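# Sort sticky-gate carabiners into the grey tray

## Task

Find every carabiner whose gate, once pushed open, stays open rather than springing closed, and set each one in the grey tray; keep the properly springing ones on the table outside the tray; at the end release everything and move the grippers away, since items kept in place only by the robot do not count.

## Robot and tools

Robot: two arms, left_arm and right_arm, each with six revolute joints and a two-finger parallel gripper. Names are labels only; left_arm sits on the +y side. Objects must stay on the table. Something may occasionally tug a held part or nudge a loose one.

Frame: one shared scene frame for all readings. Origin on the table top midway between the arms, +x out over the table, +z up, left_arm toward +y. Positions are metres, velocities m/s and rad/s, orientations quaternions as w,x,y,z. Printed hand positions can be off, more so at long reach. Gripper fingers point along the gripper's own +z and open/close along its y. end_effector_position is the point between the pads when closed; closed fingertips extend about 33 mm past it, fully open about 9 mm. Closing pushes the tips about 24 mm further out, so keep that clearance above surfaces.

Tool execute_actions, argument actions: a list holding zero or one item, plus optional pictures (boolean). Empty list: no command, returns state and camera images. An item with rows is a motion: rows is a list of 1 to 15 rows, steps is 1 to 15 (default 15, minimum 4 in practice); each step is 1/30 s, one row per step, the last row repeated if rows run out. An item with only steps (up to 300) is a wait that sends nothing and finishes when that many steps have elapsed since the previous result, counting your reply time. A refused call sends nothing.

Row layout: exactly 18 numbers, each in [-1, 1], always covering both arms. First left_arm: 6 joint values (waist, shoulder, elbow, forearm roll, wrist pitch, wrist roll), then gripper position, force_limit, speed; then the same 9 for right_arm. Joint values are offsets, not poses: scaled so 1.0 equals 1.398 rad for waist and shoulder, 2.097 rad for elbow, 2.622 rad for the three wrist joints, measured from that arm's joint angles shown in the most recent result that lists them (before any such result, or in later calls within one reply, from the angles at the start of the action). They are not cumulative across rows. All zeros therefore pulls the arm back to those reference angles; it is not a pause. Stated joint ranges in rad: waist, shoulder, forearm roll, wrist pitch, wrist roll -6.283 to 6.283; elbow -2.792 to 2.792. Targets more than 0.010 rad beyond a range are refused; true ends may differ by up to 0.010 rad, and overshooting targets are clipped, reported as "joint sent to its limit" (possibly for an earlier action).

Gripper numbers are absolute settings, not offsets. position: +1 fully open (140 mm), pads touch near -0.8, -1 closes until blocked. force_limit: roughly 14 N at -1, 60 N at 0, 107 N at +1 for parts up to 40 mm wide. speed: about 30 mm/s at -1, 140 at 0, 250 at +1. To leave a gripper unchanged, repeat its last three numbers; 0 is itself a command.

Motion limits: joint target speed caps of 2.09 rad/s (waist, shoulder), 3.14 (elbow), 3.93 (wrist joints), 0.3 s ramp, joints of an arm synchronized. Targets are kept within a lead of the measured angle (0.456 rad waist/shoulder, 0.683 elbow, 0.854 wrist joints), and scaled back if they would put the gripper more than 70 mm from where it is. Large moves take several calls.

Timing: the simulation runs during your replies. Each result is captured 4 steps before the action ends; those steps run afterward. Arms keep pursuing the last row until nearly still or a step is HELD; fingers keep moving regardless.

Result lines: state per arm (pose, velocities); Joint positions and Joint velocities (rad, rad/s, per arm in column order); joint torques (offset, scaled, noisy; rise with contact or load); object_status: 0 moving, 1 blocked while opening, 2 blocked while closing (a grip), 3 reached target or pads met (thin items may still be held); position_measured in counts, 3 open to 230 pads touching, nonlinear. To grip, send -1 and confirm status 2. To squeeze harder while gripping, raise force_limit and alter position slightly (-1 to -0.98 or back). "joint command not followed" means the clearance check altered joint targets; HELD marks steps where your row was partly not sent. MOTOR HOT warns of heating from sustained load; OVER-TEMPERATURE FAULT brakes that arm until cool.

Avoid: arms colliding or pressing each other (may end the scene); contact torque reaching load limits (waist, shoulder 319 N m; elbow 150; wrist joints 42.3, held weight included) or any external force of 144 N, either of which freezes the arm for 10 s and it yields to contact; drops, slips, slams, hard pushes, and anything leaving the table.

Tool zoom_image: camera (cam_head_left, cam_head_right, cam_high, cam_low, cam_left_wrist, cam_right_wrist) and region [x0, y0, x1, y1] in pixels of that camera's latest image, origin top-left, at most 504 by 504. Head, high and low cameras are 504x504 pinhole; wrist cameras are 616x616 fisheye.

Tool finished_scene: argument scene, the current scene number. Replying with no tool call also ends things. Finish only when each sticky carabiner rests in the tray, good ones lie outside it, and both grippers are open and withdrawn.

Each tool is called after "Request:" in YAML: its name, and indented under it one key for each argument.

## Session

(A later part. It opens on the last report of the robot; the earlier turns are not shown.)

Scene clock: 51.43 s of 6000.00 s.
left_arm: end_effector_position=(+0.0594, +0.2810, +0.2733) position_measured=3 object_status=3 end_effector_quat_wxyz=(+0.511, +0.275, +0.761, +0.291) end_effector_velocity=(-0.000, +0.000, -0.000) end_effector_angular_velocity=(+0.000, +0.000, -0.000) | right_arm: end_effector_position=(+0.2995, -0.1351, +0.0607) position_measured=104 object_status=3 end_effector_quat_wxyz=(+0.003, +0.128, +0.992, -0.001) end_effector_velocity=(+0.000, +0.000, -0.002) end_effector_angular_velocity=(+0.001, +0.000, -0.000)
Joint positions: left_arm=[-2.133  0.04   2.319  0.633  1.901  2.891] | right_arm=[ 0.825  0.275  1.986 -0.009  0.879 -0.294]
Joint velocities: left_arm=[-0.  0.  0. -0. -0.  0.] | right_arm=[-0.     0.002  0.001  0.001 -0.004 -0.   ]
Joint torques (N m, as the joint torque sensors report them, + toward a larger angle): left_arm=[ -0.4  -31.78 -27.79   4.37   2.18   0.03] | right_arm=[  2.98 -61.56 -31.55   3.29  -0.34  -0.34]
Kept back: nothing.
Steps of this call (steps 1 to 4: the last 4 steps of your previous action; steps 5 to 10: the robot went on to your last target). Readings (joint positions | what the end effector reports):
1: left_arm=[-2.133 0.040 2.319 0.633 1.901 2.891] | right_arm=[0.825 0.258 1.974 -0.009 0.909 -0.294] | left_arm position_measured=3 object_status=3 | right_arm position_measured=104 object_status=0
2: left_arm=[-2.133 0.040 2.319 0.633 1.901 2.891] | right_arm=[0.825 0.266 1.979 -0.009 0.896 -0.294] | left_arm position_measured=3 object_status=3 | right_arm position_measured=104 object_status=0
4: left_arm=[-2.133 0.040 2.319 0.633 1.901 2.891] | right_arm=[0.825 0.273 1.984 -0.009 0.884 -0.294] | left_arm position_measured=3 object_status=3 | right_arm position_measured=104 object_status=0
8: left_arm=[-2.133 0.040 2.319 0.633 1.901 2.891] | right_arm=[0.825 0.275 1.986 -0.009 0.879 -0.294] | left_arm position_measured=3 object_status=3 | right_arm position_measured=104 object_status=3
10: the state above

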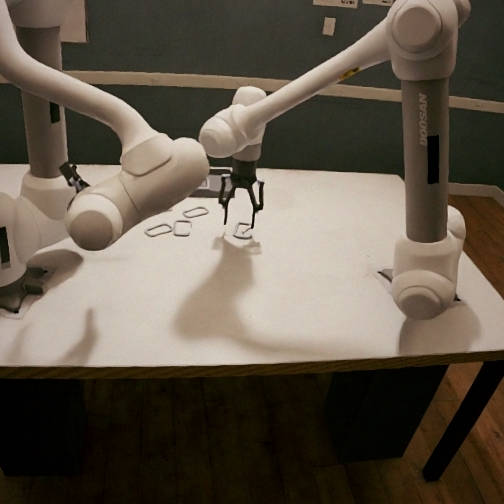

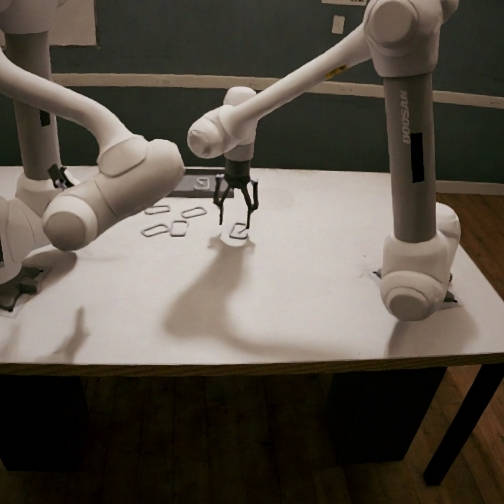

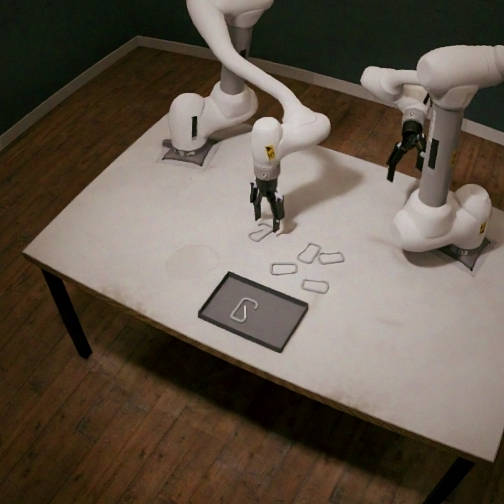

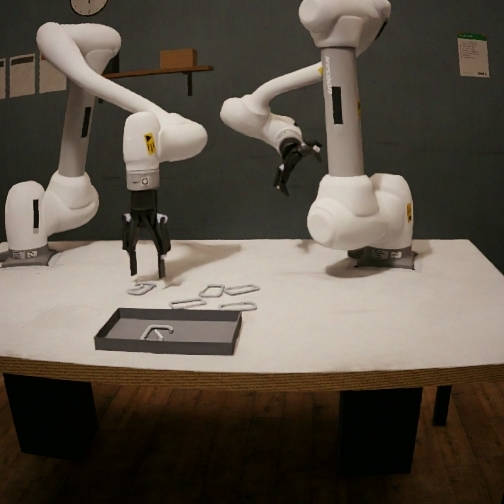

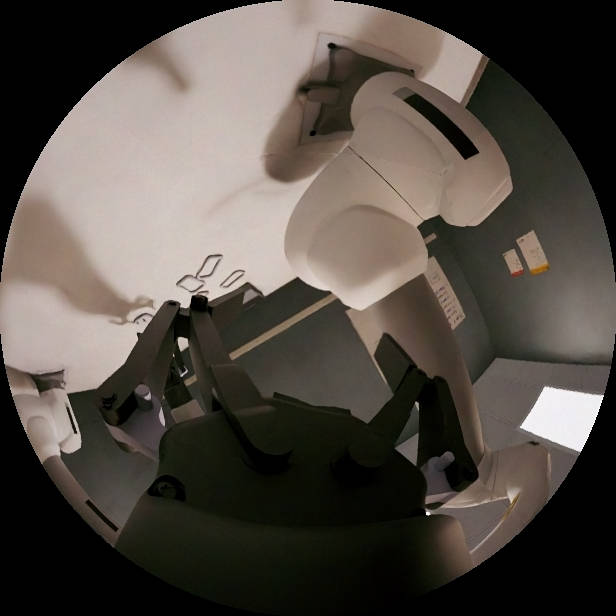

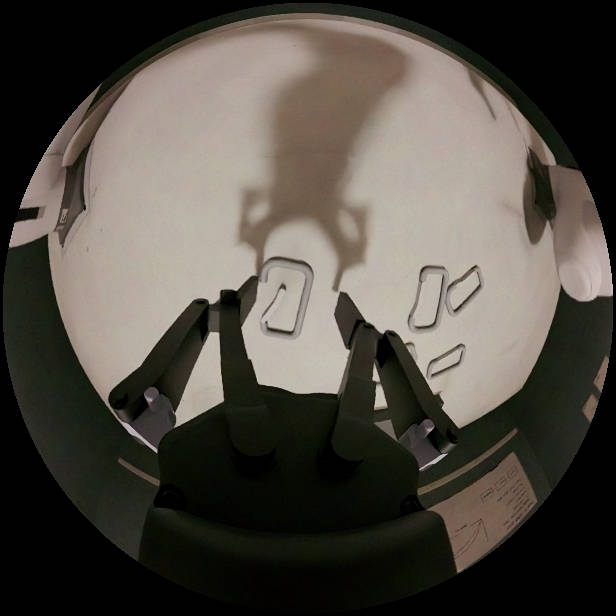

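Request:
execute_actions:
  actions:
    - {"rows":[[0,0,0,0,0,0,1,0,0,0.018,-0.0182,0.0182,0,-0.0054,0.0096,0.2,-0.2,0],[0,0,0,0,0,0,1,0,0,0.018,-0.0182,0.0182,0,-0.0054,0.0096,0.2,-0.2,0],[0,0,0,0,0,0,1,0,0,0.018,-0.0182,0.0182,0,-0.0054,0.0096,0.2,-0.2,0],[0,0,0,0,0,0,1,0,0,0.018,-0.0182,0.0182,0,-0.0054,0.0096,0.2,-0.2,0],[0,0,0,0,0,0,1,0,0,0.018,-0.0182,0.0182,0,-0.0054,0.0096,0.2,-0.2,0],[0,0,0,0,0,0,1,0,0,0.018,-0.0018,0.0264,0,-0.0216,0.0096,0.2,-0.2,0]],"steps":15}

Request:
execute_actions:
  actions:
    - {"steps":8}
  pictures: true

Request:
zoom_image:
  camera: "cam_right_wrist"
  region: [220,220,400,380]

Scene clock: 52.20 s of 6000.00 s.
left_arm: end_effector_position=(+0.0594, +0.2810, +0.2733) position_measured=3 object_status=3 end_effector_quat_wxyz=(+0.511, +0.275, +0.761, +0.291) end_effector_velocity=(+0.000, -0.000, +0.000) end_effector_angular_velocity=(-0.001, +0.001, -0.001) | right_arm: end_effector_position=(+0.2764, -0.1448, +0.0411) position_measured=104 object_status=3 end_effector_quat_wxyz=(+0.004, +0.128, +0.992, +0.001) end_effector_velocity=(-0.002, +0.001, -0.032) end_effector_angular_velocity=(+0.010, -0.005, +0.002)
Joint positions: left_arm=[-2.133  0.04   2.319  0.633  1.901  2.891] | right_arm=[ 0.849  0.27   2.039 -0.009  0.827 -0.27 ]
Joint velocities: left_arm=[ 0.    -0.002 -0.     0.001  0.     0.001] | right_arm=[ 0.004  0.033  0.03  -0.    -0.074  0.003]
Joint torques (N m, as the joint torque sensors report them, + toward a larger angle): left_arm=[  0.19 -31.06 -27.88   4.4    2.22   0.06] | right_arm=[  3.86 -64.57 -31.49   4.1   -0.2   -0.25]
Steps of this call (steps 1 to 12: the robot went on to your last target; steps 13 to 23: the first 11 steps of this action). Readings (joint positions | what the end effector reports):
13: left_arm=[-2.133 0.040 2.319 0.633 1.901 2.891] | right_arm=[0.825 0.275 1.986 -0.009 0.879 -0.294] | left_arm position_measured=3 object_status=3 | right_arm position_measured=104 object_status=3
14: left_arm=[-2.133 0.040 2.319 0.633 1.901 2.891] | right_arm=[0.828 0.273 1.991 -0.009 0.877 -0.291] | left_arm position_measured=3 object_status=3 | right_arm position_measured=104 object_status=3
16: left_arm=[-2.133 0.040 2.319 0.633 1.901 2.891] | right_arm=[0.841 0.259 2.011 -0.009 0.870 -0.278] | left_arm position_measured=3 object_status=3 | right_arm position_measured=104 object_status=3
20: left_arm=[-2.133 0.040 2.319 0.633 1.901 2.891] | right_arm=[0.849 0.260 2.029 -0.009 0.847 -0.271] | left_arm position_measured=3 object_status=3 | right_arm position_measured=104 object_status=3
23: the state above

Scene clock: 52.47 s of 6000.00 s.
left_arm: end_effector_position=(+0.0594, +0.2810, +0.2733) position_measured=3 object_status=3 end_effector_quat_wxyz=(+0.511, +0.275, +0.761, +0.291) end_effector_velocity=(-0.001, -0.000, -0.000) end_effector_angular_velocity=(+0.001, -0.001, -0.003) | right_arm: end_effector_position=(+0.2761, -0.1449, +0.0390) position_measured=104 object_status=3 end_effector_quat_wxyz=(+0.004, +0.128, +0.992, +0.001) end_effector_velocity=(+0.000, +0.000, -0.000) end_effector_angular_velocity=(+0.001, -0.001, +0.002)
Joint positions: left_arm=[-2.133  0.04   2.319  0.633  1.901  2.891] | right_arm=[ 0.85   0.273  2.041 -0.009  0.823 -0.269]
Joint velocities: left_arm=[-0.002  0.001 -0.     0.    -0.     0.001] | right_arm=[-0.     0.     0.    -0.001 -0.001 -0.001]
Joint torques (N m, as the joint torque sensors report them, + toward a larger angle): left_arm=[  0.01 -31.44 -27.89   4.46   2.21   0.01] | right_arm=[  1.46 -59.16 -29.24   3.39   0.17  -0.48]
Kept back: nothing.
Steps of this call (steps 1 to 4: the last 4 steps of your previous action; steps 5 to 8: the robot went on to your last target). Readings (joint positions | what the end effector reports):
1: left_arm=[-2.133 0.040 2.319 0.633 1.901 2.891] | right_arm=[0.850 0.271 2.040 -0.009 0.825 -0.269] | left_arm position_measured=3 object_status=3 | right_arm position_measured=104 object_status=3
2: left_arm=[-2.133 0.040 2.319 0.633 1.901 2.891] | right_arm=[0.850 0.272 2.040 -0.009 0.824 -0.269] | left_arm position_measured=3 object_status=3 | right_arm position_measured=104 object_status=3
4: left_arm=[-2.133 0.040 2.319 0.633 1.901 2.891] | right_arm=[0.850 0.272 2.041 -0.009 0.823 -0.269] | left_arm position_measured=3 object_status=3 | right_arm position_measured=104 object_status=3
8: the state above

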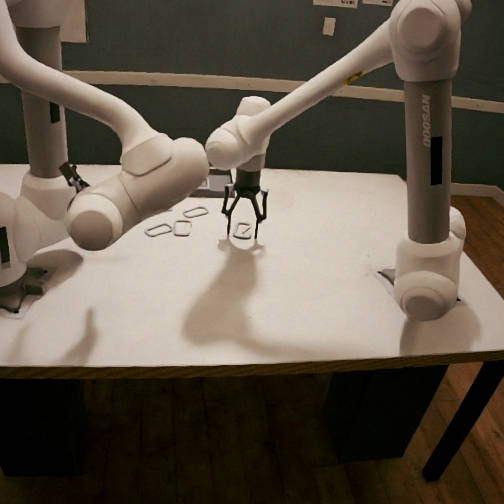

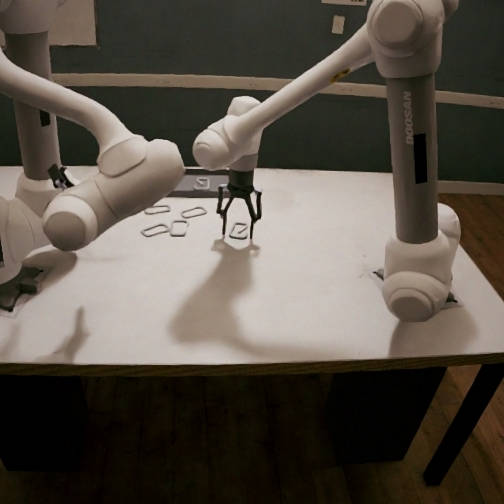

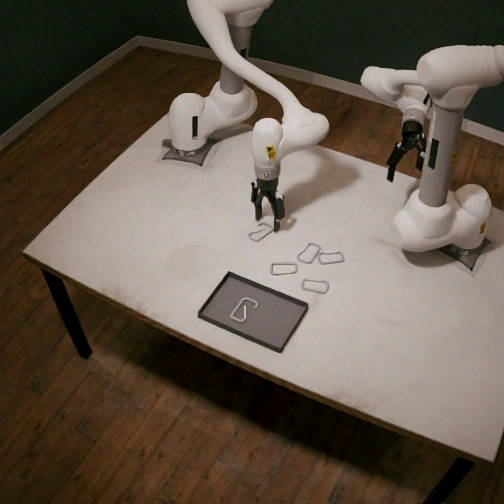

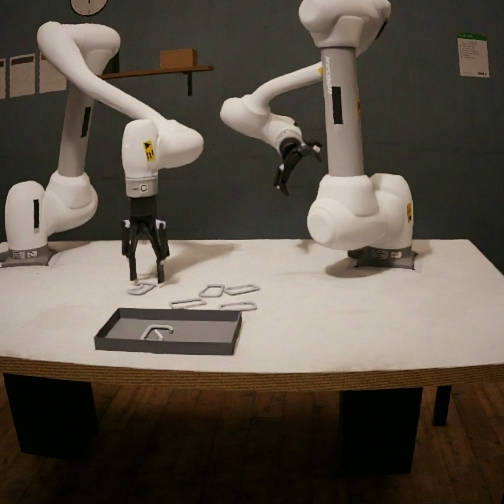

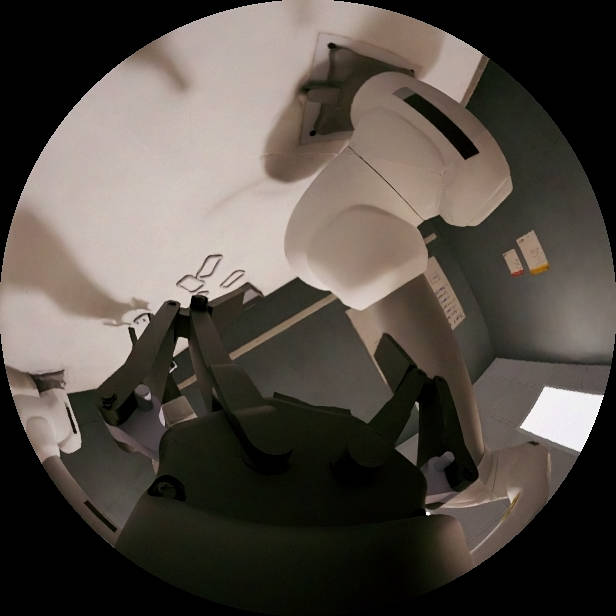

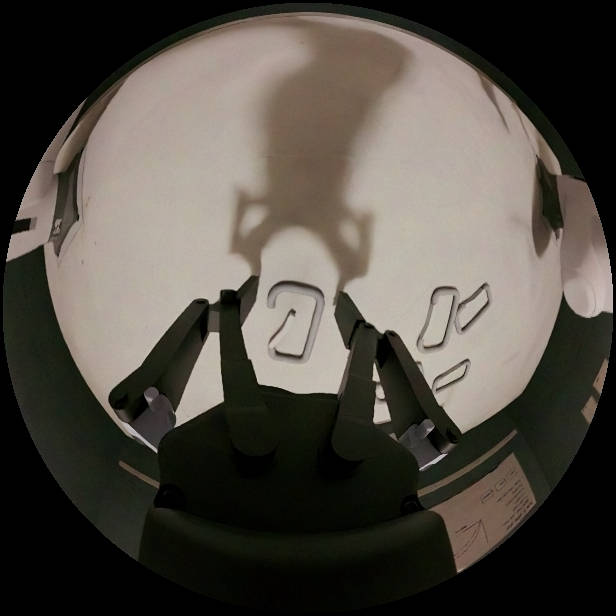

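Region (220, 220, 400, 380) of cam_right_wrist's 616x616 image, scaled by 2.800, with more detail than that image has.

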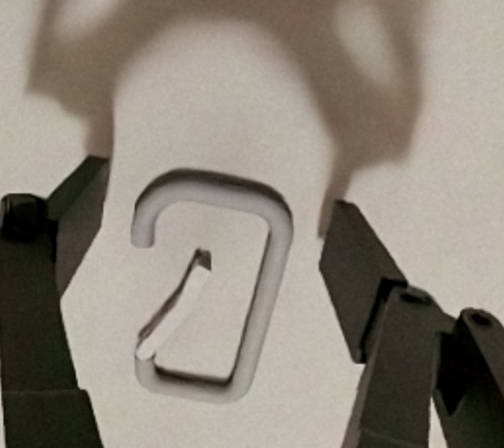

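Request:
execute_actions:
  actions:
    - {"rows":[[0,0,0,0,0,0,1,0,0,0,0.0012,0.0006,0,-0.0011,0,-0.25,-0.5,-0.5]],"steps":15}

Request:
execute_actions:
  actions:
    - {"steps":12}
  pictures: true

Request:
zoom_image:
  camera: "cam_right_wrist"
  region: [220,220,400,380]

Scene clock: 52.97 s of 6000.00 s.
left_arm: end_effector_position=(+0.0594, +0.2810, +0.2733) position_measured=3 object_status=3 end_effector_quat_wxyz=(+0.511, +0.275, +0.761, +0.291) end_effector_velocity=(+0.000, -0.000, +0.000) end_effector_angular_velocity=(-0.003, -0.001, +0.000) | right_arm: end_effector_position=(+0.2760, -0.1450, +0.0375) position_measured=146 object_status=0 end_effector_quat_wxyz=(+0.004, +0.128, +0.992, +0.001) end_effector_velocity=(+0.000, -0.000, -0.000) end_effector_angular_velocity=(-0.001, -0.001, +0.001)
Joint positions: left_arm=[-2.133  0.04   2.319  0.633  1.901  2.891] | right_arm=[ 0.85   0.274  2.042 -0.009  0.82  -0.269]
Joint velocities: left_arm=[-0.     0.     0.     0.     0.    -0.003] | right_arm=[-0.     0.001  0.    -0.001 -0.    -0.001]
Joint torques (N m, as the joint torque sensors report them, + toward a larger angle): left_arm=[ -0.55 -31.68 -27.6    4.29   2.3    0.07] | right_arm=[  1.28 -44.23 -19.97   2.75  -1.5   -0.52]
Steps of this call (steps 1 to 4: the robot went on to your last target; steps 5 to 15: the first 11 steps of this action). Readings (joint positions | what the end effector reports):
5: left_arm=[-2.133 0.040 2.319 0.633 1.901 2.891] | right_arm=[0.850 0.273 2.041 -0.009 0.822 -0.269] | left_arm position_measured=3 object_status=3 | right_arm position_measured=104 object_status=0
6: left_arm=[-2.133 0.040 2.319 0.633 1.901 2.891] | right_arm=[0.850 0.273 2.041 -0.009 0.822 -0.269] | left_arm position_measured=3 object_status=3 | right_arm position_measured=105 object_status=0
8: left_arm=[-2.133 0.040 2.319 0.633 1.901 2.891] | right_arm=[0.850 0.274 2.042 -0.009 0.820 -0.269] | left_arm position_measured=3 object_status=3 | right_arm position_measured=115 object_status=0
12: left_arm=[-2.133 0.040 2.319 0.633 1.901 2.891] | right_arm=[0.850 0.274 2.042 -0.009 0.820 -0.269] | left_arm position_measured=3 object_status=3 | right_arm position_measured=133 object_status=0
15: the state above

Scene clock: 53.37 s of 6000.00 s.
left_arm: end_effector_position=(+0.0594, +0.2810, +0.2733) position_measured=3 object_status=3 end_effector_quat_wxyz=(+0.511, +0.275, +0.761, +0.291) end_effector_velocity=(+0.000, +0.000, -0.000) end_effector_angular_velocity=(+0.001, -0.000, +0.001) | right_arm: end_effector_position=(+0.2761, -0.1450, +0.0375) position_measured=146 object_status=2 end_effector_quat_wxyz=(+0.004, +0.128, +0.992, +0.001) end_effector_velocity=(-0.000, +0.001, +0.001) end_effector_angular_velocity=(+0.002, -0.000, +0.000)
Joint positions: left_arm=[-2.133  0.04   2.319  0.633  1.901  2.891] | right_arm=[ 0.85   0.274  2.042 -0.009  0.82  -0.269]
Joint velocities: left_arm=[ 0.001  0.     0.    -0.     0.     0.   ] | right_arm=[ 0.    -0.001 -0.001  0.001  0.    -0.   ]
Joint torques (N m, as the joint torque sensors report them, + toward a larger angle): left_arm=[  0.02 -31.84 -27.6    4.39   2.27  -0.05] | right_arm=[  3.64 -43.55 -21.21   3.22  -1.84  -0.37]
Kept back: nothing.
Steps of this call (steps 1 to 4: the last 4 steps of your previous action; steps 5 to 12: the robot went on to your last target). Readings (joint positions | what the end effector reports):
1: left_arm=[-2.133 0.040 2.319 0.633 1.901 2.891] | right_arm=[0.850 0.274 2.042 -0.009 0.820 -0.269] | left_arm position_measured=3 object_status=3 | right_arm position_measured=146 object_status=0
2: left_arm=[-2.133 0.040 2.319 0.633 1.901 2.891] | right_arm=[0.850 0.274 2.042 -0.009 0.820 -0.269] | left_arm position_measured=3 object_status=3 | right_arm position_measured=146 object_status=0
4: left_arm=[-2.133 0.040 2.319 0.633 1.901 2.891] | right_arm=[0.850 0.274 2.042 -0.009 0.820 -0.269] | left_arm position_measured=3 object_status=3 | right_arm position_measured=146 object_status=0
8: left_arm=[-2.133 0.040 2.319 0.633 1.901 2.891] | right_arm=[0.850 0.274 2.042 -0.009 0.820 -0.269] | left_arm position_measured=3 object_status=3 | right_arm position_measured=146 object_status=2
12: the state above

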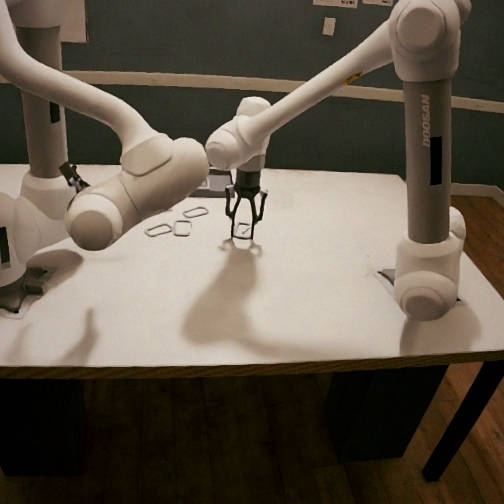

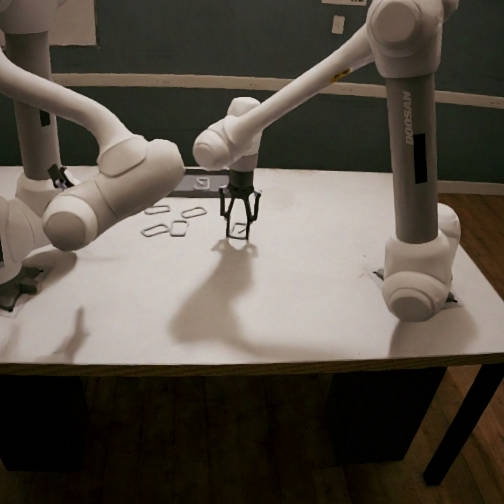

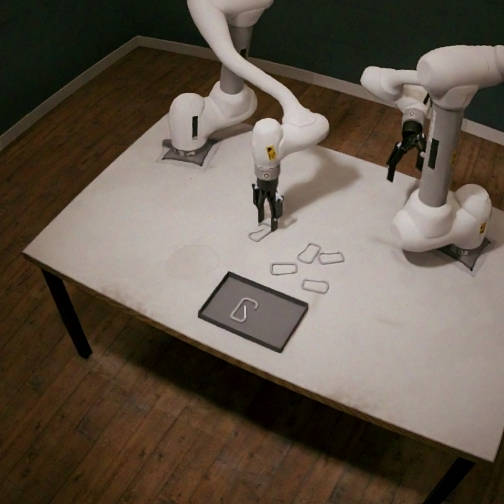

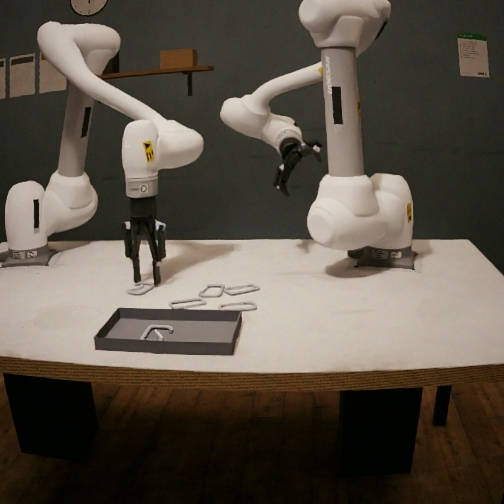

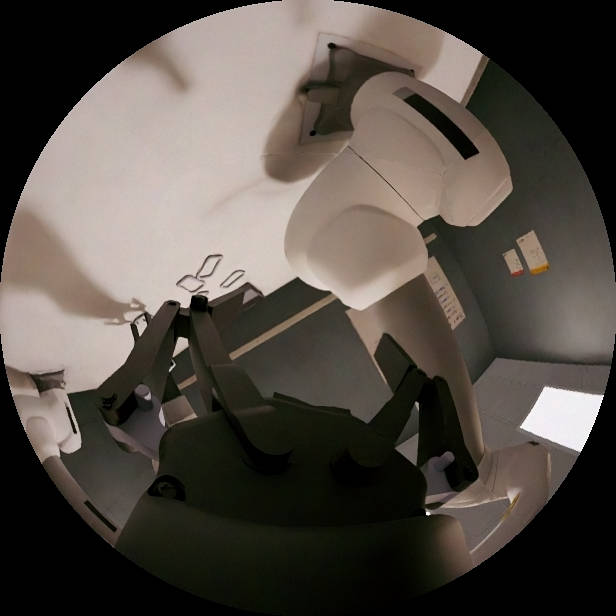

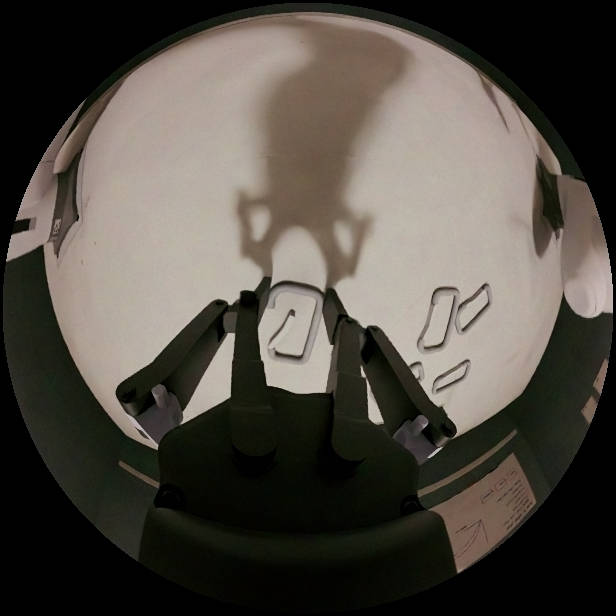

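Region (220, 220, 400, 380) of cam_right_wrist's 616x616 image, scaled by 2.800, with more detail than that image has.

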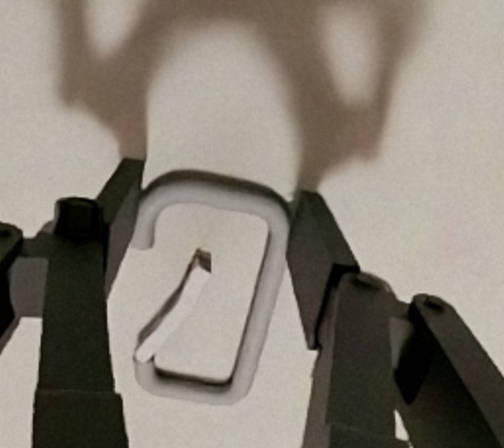

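Request:
execute_actions:
  actions:
    - {"rows":[[0,0,0,0,0,0,1,0,0,0,-0.0006,-0.0003,0,0.0006,0,-0.4,-0.4,-0.5]],"steps":15}

Request:
execute_actions:
  actions:
    - {"steps":6}
  pictures: true

Request:
zoom_image:
  camera: "cam_right_wrist"
  region: [220,220,400,380]

Scene clock: 53.90 s of 6000.00 s.
left_arm: end_effector_position=(+0.0594, +0.2810, +0.2733) position_measured=3 object_status=3 end_effector_quat_wxyz=(+0.511, +0.275, +0.761, +0.291) end_effector_velocity=(-0.000, +0.000, -0.000) end_effector_angular_velocity=(-0.000, -0.000, +0.001) | right_arm: end_effector_position=(+0.2760, -0.1450, +0.0382) position_measured=147 object_status=0 end_effector_quat_wxyz=(+0.004, +0.128, +0.992, +0.001) end_effector_velocity=(-0.000, -0.000, -0.000) end_effector_angular_velocity=(-0.000, +0.001, -0.002)
Joint positions: left_arm=[-2.133  0.04   2.319  0.633  1.901  2.891] | right_arm=[ 0.85   0.274  2.042 -0.009  0.821 -0.269]
Joint velocities: left_arm=[ 0.     0.001  0.    -0.001 -0.    -0.001] | right_arm=[-0.     0.001  0.     0.001 -0.     0.001]
Joint torques (N m, as the joint torque sensors report them, + toward a larger angle): left_arm=[ -0.42 -31.52 -27.67   4.27   2.21   0.06] | right_arm=[  3.27 -48.3  -21.94   3.31  -1.16  -0.44]
Steps of this call (steps 1 to 5: the robot went on to your last target; steps 6 to 16: the first 11 steps of this action). Readings (joint positions | what the end effector reports):
6: left_arm=[-2.133 0.040 2.319 0.633 1.901 2.891] | right_arm=[0.850 0.274 2.042 -0.009 0.820 -0.269] | left_arm position_measured=3 object_status=3 | right_arm position_measured=146 object_status=0
7: left_arm=[-2.133 0.040 2.319 0.633 1.901 2.891] | right_arm=[0.850 0.274 2.042 -0.009 0.820 -0.269] | left_arm position_measured=3 object_status=3 | right_arm position_measured=146 object_status=0
9: left_arm=[-2.133 0.040 2.319 0.633 1.901 2.891] | right_arm=[0.850 0.274 2.042 -0.009 0.820 -0.269] | left_arm position_measured=3 object_status=3 | right_arm position_measured=146 object_status=0
13: left_arm=[-2.133 0.040 2.319 0.633 1.901 2.891] | right_arm=[0.850 0.274 2.042 -0.009 0.821 -0.269] | left_arm position_measured=3 object_status=3 | right_arm position_measured=147 object_status=0
16: the state above

Scene clock: 54.10 s of 6000.00 s.
left_arm: end_effector_position=(+0.0594, +0.2810, +0.2733) position_measured=3 object_status=3 end_effector_quat_wxyz=(+0.511, +0.275, +0.761, +0.291) end_effector_velocity=(+0.000, +0.000, -0.000) end_effector_angular_velocity=(+0.002, +0.000, +0.001) | right_arm: end_effector_position=(+0.2761, -0.1450, +0.0382) position_measured=148 object_status=0 end_effector_quat_wxyz=(+0.004, +0.128, +0.992, +0.001) end_effector_velocity=(+0.000, -0.000, -0.001) end_effector_angular_velocity=(-0.002, +0.000, +0.001)
Joint positions: left_arm=[-2.133  0.04   2.319  0.633  1.901  2.891] | right_arm=[ 0.85   0.273  2.042 -0.009  0.821 -0.269]
Joint velocities: left_arm=[ 0.001  0.    -0.    -0.001  0.     0.001] | right_arm=[ 0.     0.002  0.    -0.001  0.     0.   ]
Joint torques (N m, as the joint torque sensors report them, + toward a larger angle): left_arm=[  0.29 -31.2  -27.9    4.35   2.16   0.04] | right_arm=[  1.42 -48.15 -23.46   3.13  -1.88  -0.32]
Kept back: nothing.
Steps of this call (steps 1 to 4: the last 4 steps of your previous action; steps 5 to 6: the robot went on to your last target). Readings (joint positions | what the end effector reports):
1: left_arm=[-2.133 0.040 2.319 0.633 1.901 2.891] | right_arm=[0.850 0.274 2.042 -0.009 0.821 -0.269] | left_arm position_measured=3 object_status=3 | right_arm position_measured=147 object_status=0
2: left_arm=[-2.133 0.040 2.319 0.633 1.901 2.891] | right_arm=[0.850 0.273 2.042 -0.009 0.821 -0.269] | left_arm position_measured=3 object_status=3 | right_arm position_measured=147 object_status=0
4: left_arm=[-2.133 0.040 2.319 0.633 1.901 2.891] | right_arm=[0.850 0.273 2.042 -0.009 0.821 -0.269] | left_arm position_measured=3 object_status=3 | right_arm position_measured=148 object_status=0
6: the state above

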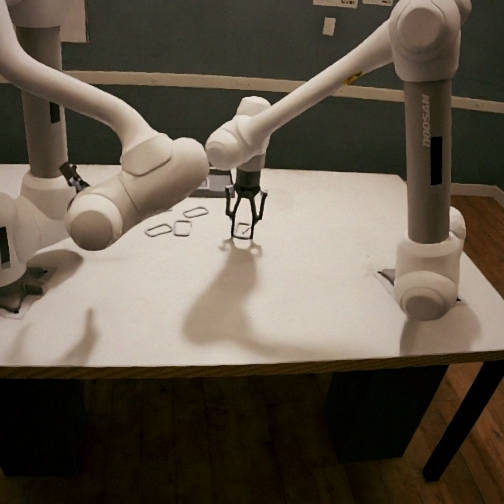

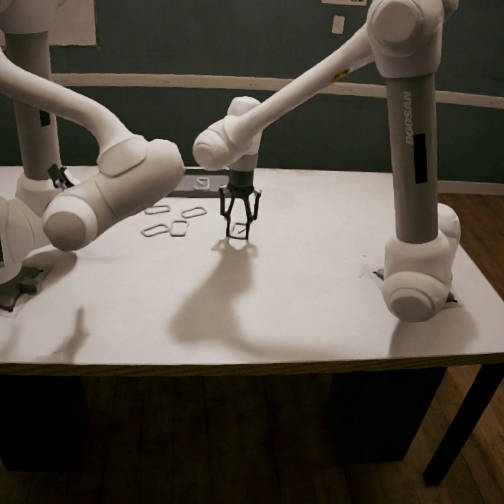

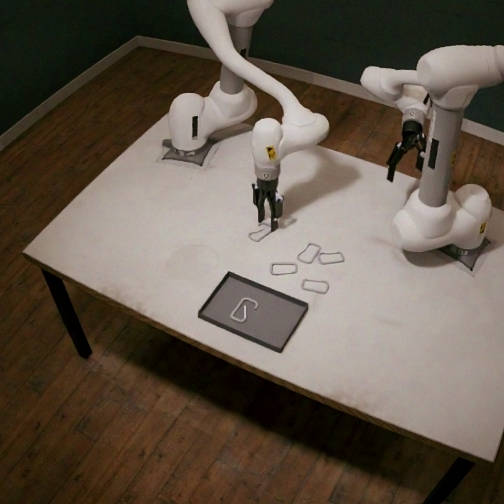

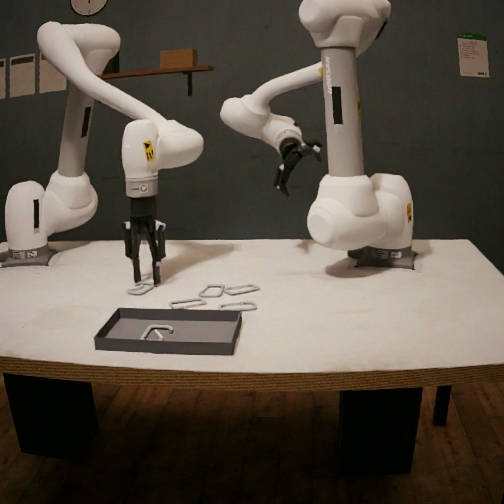

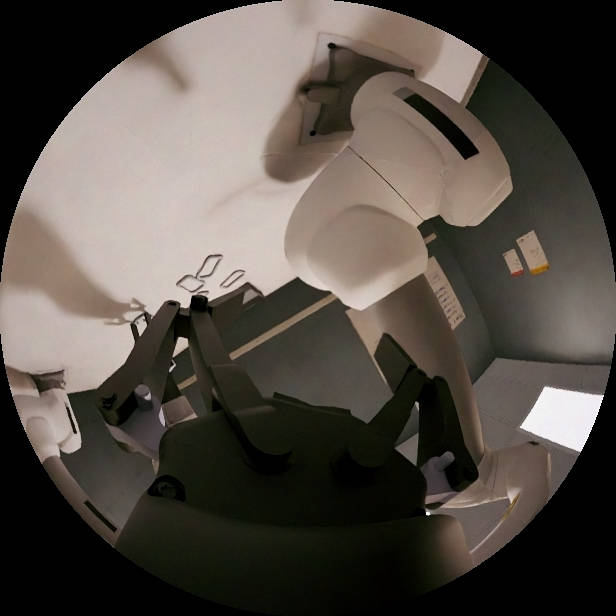

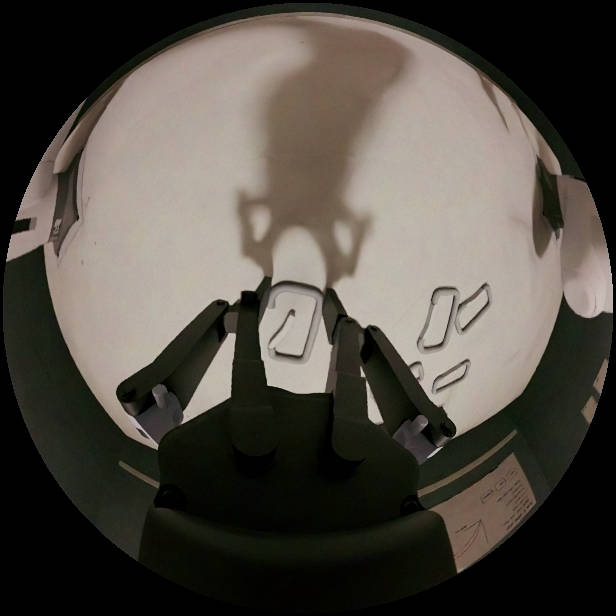

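Region (220, 220, 400, 380) of cam_right_wrist's 616x616 image, scaled by 2.800, with more detail than that image has.

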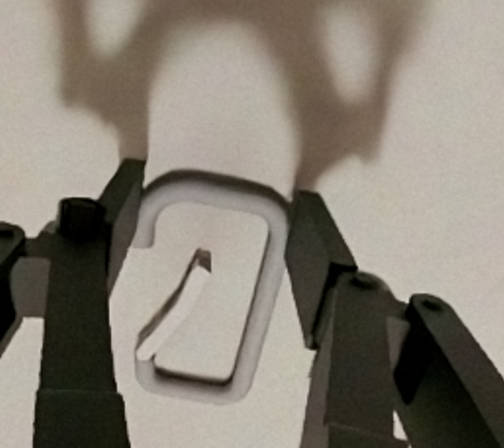

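Request:
execute_actions:
  actions:
    - {"rows":[[0,0,0,0,0,0,1,0,0,0,-0.0008,-0.0004,0,0.0008,0,-0.42,0,-0.5],[0,0,0,0,0,0,1,0,0,0,-0.0008,-0.0004,0,0.0008,0,-0.42,0,-0.5],[0,0,0,0,0,0,1,0,0,0,-0.0008,-0.0004,0,0.0008,0,-0.42,0,-0.5],[0,0,0,0,0,0,1,0,0,0,-0.0016,-0.0008,0,0.0015,0,-0.42,0,-0.5],[0,0,0,0,0,0,1,0,0,0,-0.0016,-0.0008,0,0.0015,0,-0.42,0,-0.5],[0,0,0,0,0,0,1,0,0,0,-0.0016,-0.0008,0,0.0015,0,-0.42,0,-0.5],[0,0,0,0,0,0,1,0,0,0,-0.0016,-0.0008,0,0.0015,0,-0.42,0,-0.5],[0,0,0,0,0,0,1,0,0,0,-0.004,-0.002,0,0.0037,0,-0.42,0,-0.5]],"steps":15}

Request:
execute_actions:
  actions:
    - {"steps":6}
  pictures: true

Request:
zoom_image:
  camera: "cam_right_wrist"
  region: [220,220,400,380]

Scene clock: 64.60 s of 6000.00 s.
left_arm: end_effector_position=(+0.0594, +0.2810, +0.2733) position_measured=3 object_status=3 end_effector_quat_wxyz=(+0.511, +0.275, +0.761, +0.291) end_effector_velocity=(-0.000, -0.000, -0.000) end_effector_angular_velocity=(-0.000, -0.001, -0.001) | right_arm: end_effector_position=(+0.2765, -0.1442, +0.0412) position_measured=182 object_status=3 end_effector_quat_wxyz=(+0.004, +0.128, +0.992, +0.002) end_effector_velocity=(-0.000, -0.000, -0.001) end_effector_angular_velocity=(-0.002, +0.001, +0.001)
Joint positions: left_arm=[-2.133  0.04   2.319  0.633  1.901  2.891] | right_arm=[ 0.85   0.27   2.039 -0.009  0.826 -0.269]
Joint velocities: left_arm=[-0.001  0.001  0.     0.     0.    -0.001] | right_arm=[ 0.001  0.002 -0.     0.     0.    -0.   ]
Joint torques (N m, as the joint torque sensors report them, + toward a larger angle): left_arm=[ -0.2  -31.24 -27.97   4.42   2.34   0.04] | right_arm=[  4.62 -41.42 -22.52   4.06  -3.28  -0.15]
FORCE FAULT: contact force on the right arm reached its limit, and that arm stopped for 10 seconds. The contact can be on any part of that arm, not only on its tool. That arm's remaining commands of this call were not run. That arm holds still and accepts commands again. Move the arm away from the contact; if what it grips holds it there, let go first. Pushing or pulling that hard again can fault the arm again.
Kept back: nothing.
The stop of the right arm began at step 15 of this call (marked STOPPED below). From that step on that arm followed nothing that you had sent. 8 of its steps, steps kept back included, did not run and will not run. The other arm was sent all steps of this action in this call, none kept back. Nothing is kept back now, and the robot has no last target.
Steps of this call (steps 1 to 7: the robot went on to your last target; steps 8 to 18: the first 11 steps of this action; steps 19 to 22: the last 4 steps of this action, not kept back; steps 23 to 315: the stop continued). Readings (joint positions | what the end effector reports):
8: left_arm=[-2.133 0.040 2.319 0.633 1.901 2.891] | right_arm=[0.850 0.273 2.042 -0.009 0.821 -0.269] | left_arm position_measured=3 object_status=3 | right_arm position_measured=148 object_status=0
9: left_arm=[-2.133 0.040 2.319 0.633 1.901 2.891] | right_arm=[0.850 0.273 2.041 -0.009 0.822 -0.269] | left_arm position_measured=3 object_status=3 | right_arm position_measured=150 object_status=0
11: left_arm=[-2.133 0.040 2.319 0.633 1.901 2.891] | right_arm=[0.850 0.272 2.040 -0.009 0.823 -0.269] | left_arm position_measured=3 object_status=3 | right_arm position_measured=158 object_status=0
15: left_arm=[-2.133 0.040 2.319 0.633 1.901 2.891] | right_arm=[0.850 0.271 2.039 -0.009 0.826 -0.269] | left_arm position_measured=3 object_status=3 | right_arm position_measured=180 object_status=0 STOPPED (the right arm)
315: the state above

Scene clock: 64.63 s of 6000.00 s.
left_arm: end_effector_position=(+0.0594, +0.2810, +0.2733) position_measured=3 object_status=3 end_effector_quat_wxyz=(+0.511, +0.275, +0.761, +0.291) end_effector_velocity=(+0.000, +0.000, -0.000) end_effector_angular_velocity=(+0.000, -0.001, +0.002) | right_arm: end_effector_position=(+0.2765, -0.1442, +0.0412) position_measured=182 object_status=3 end_effector_quat_wxyz=(+0.004, +0.128, +0.992, +0.002) end_effector_velocity=(+0.000, -0.000, -0.000) end_effector_angular_velocity=(-0.001, +0.000, -0.000)
Joint positions: left_arm=[-2.133  0.04   2.319  0.633  1.901  2.891] | right_arm=[ 0.85   0.27   2.039 -0.009  0.826 -0.269]
Joint velocities: left_arm=[ 0.002  0.002  0.    -0.001 -0.    -0.001] | right_arm=[-0.  0.  0. -0.  0.  0.]
Joint torques (N m, as the joint torque sensors report them, + toward a larger angle): left_arm=[  0.65 -31.38 -27.77   4.38   2.27  -0.01] | right_arm=[  5.49 -39.96 -22.23   4.17  -3.12  -0.19]
Kept back: nothing.
A stop began in an earlier call of the same reply, so what this call sent did not run. Send another action.
Steps of this call (step 1: nothing new was sent). Readings (joint positions | what the end effector reports):
1: the state above

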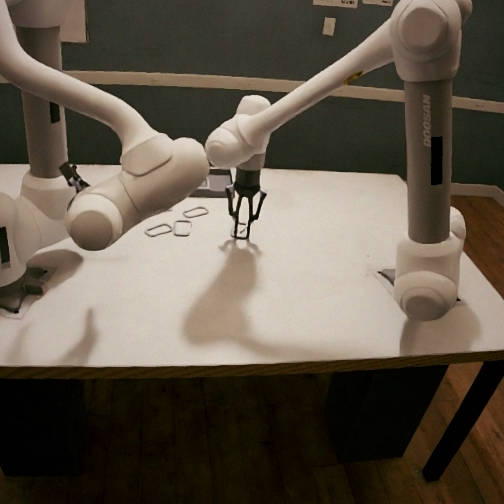

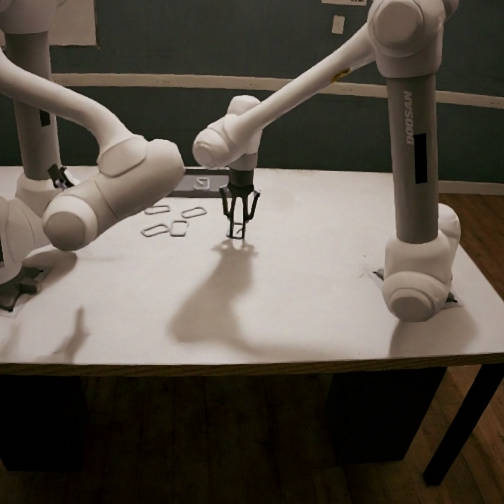

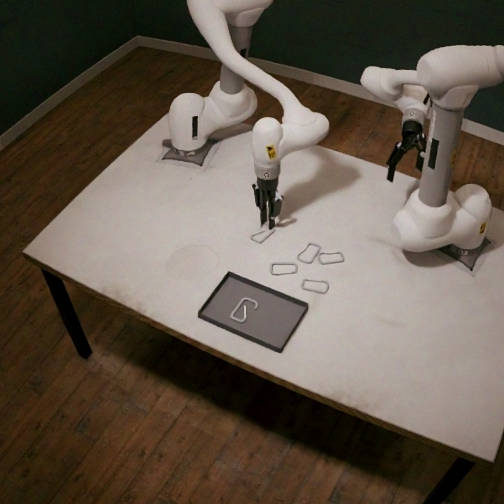

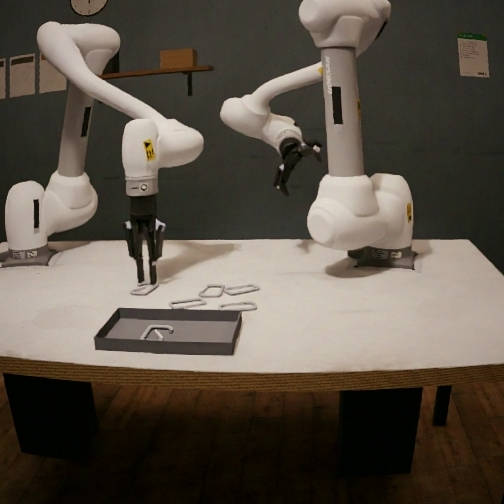

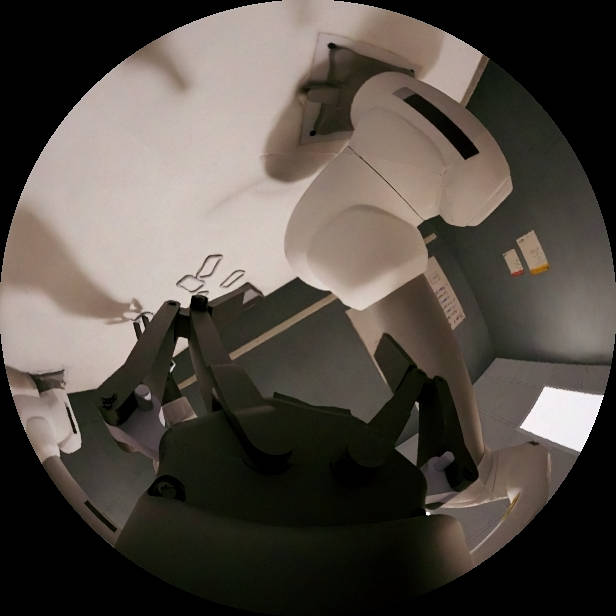

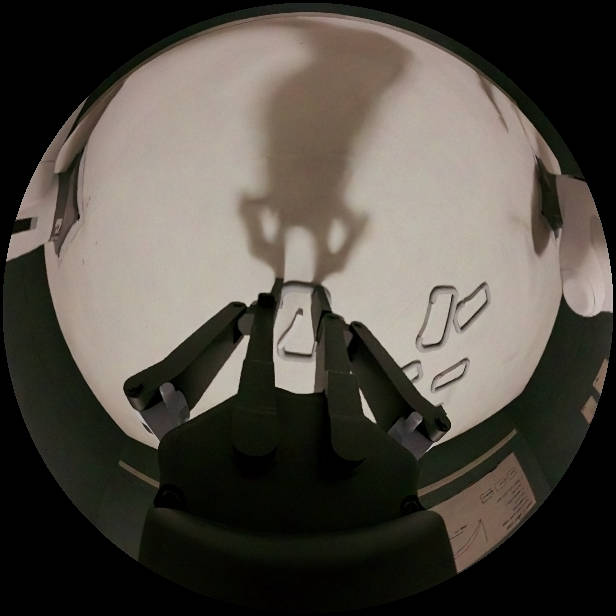

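Region (220, 220, 400, 380) of cam_right_wrist's 616x616 image, scaled by 2.800, with more detail than that image has.

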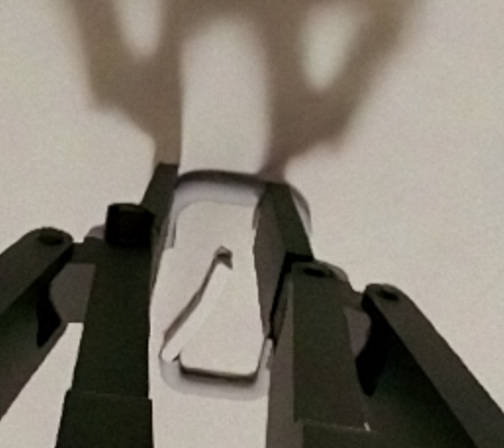

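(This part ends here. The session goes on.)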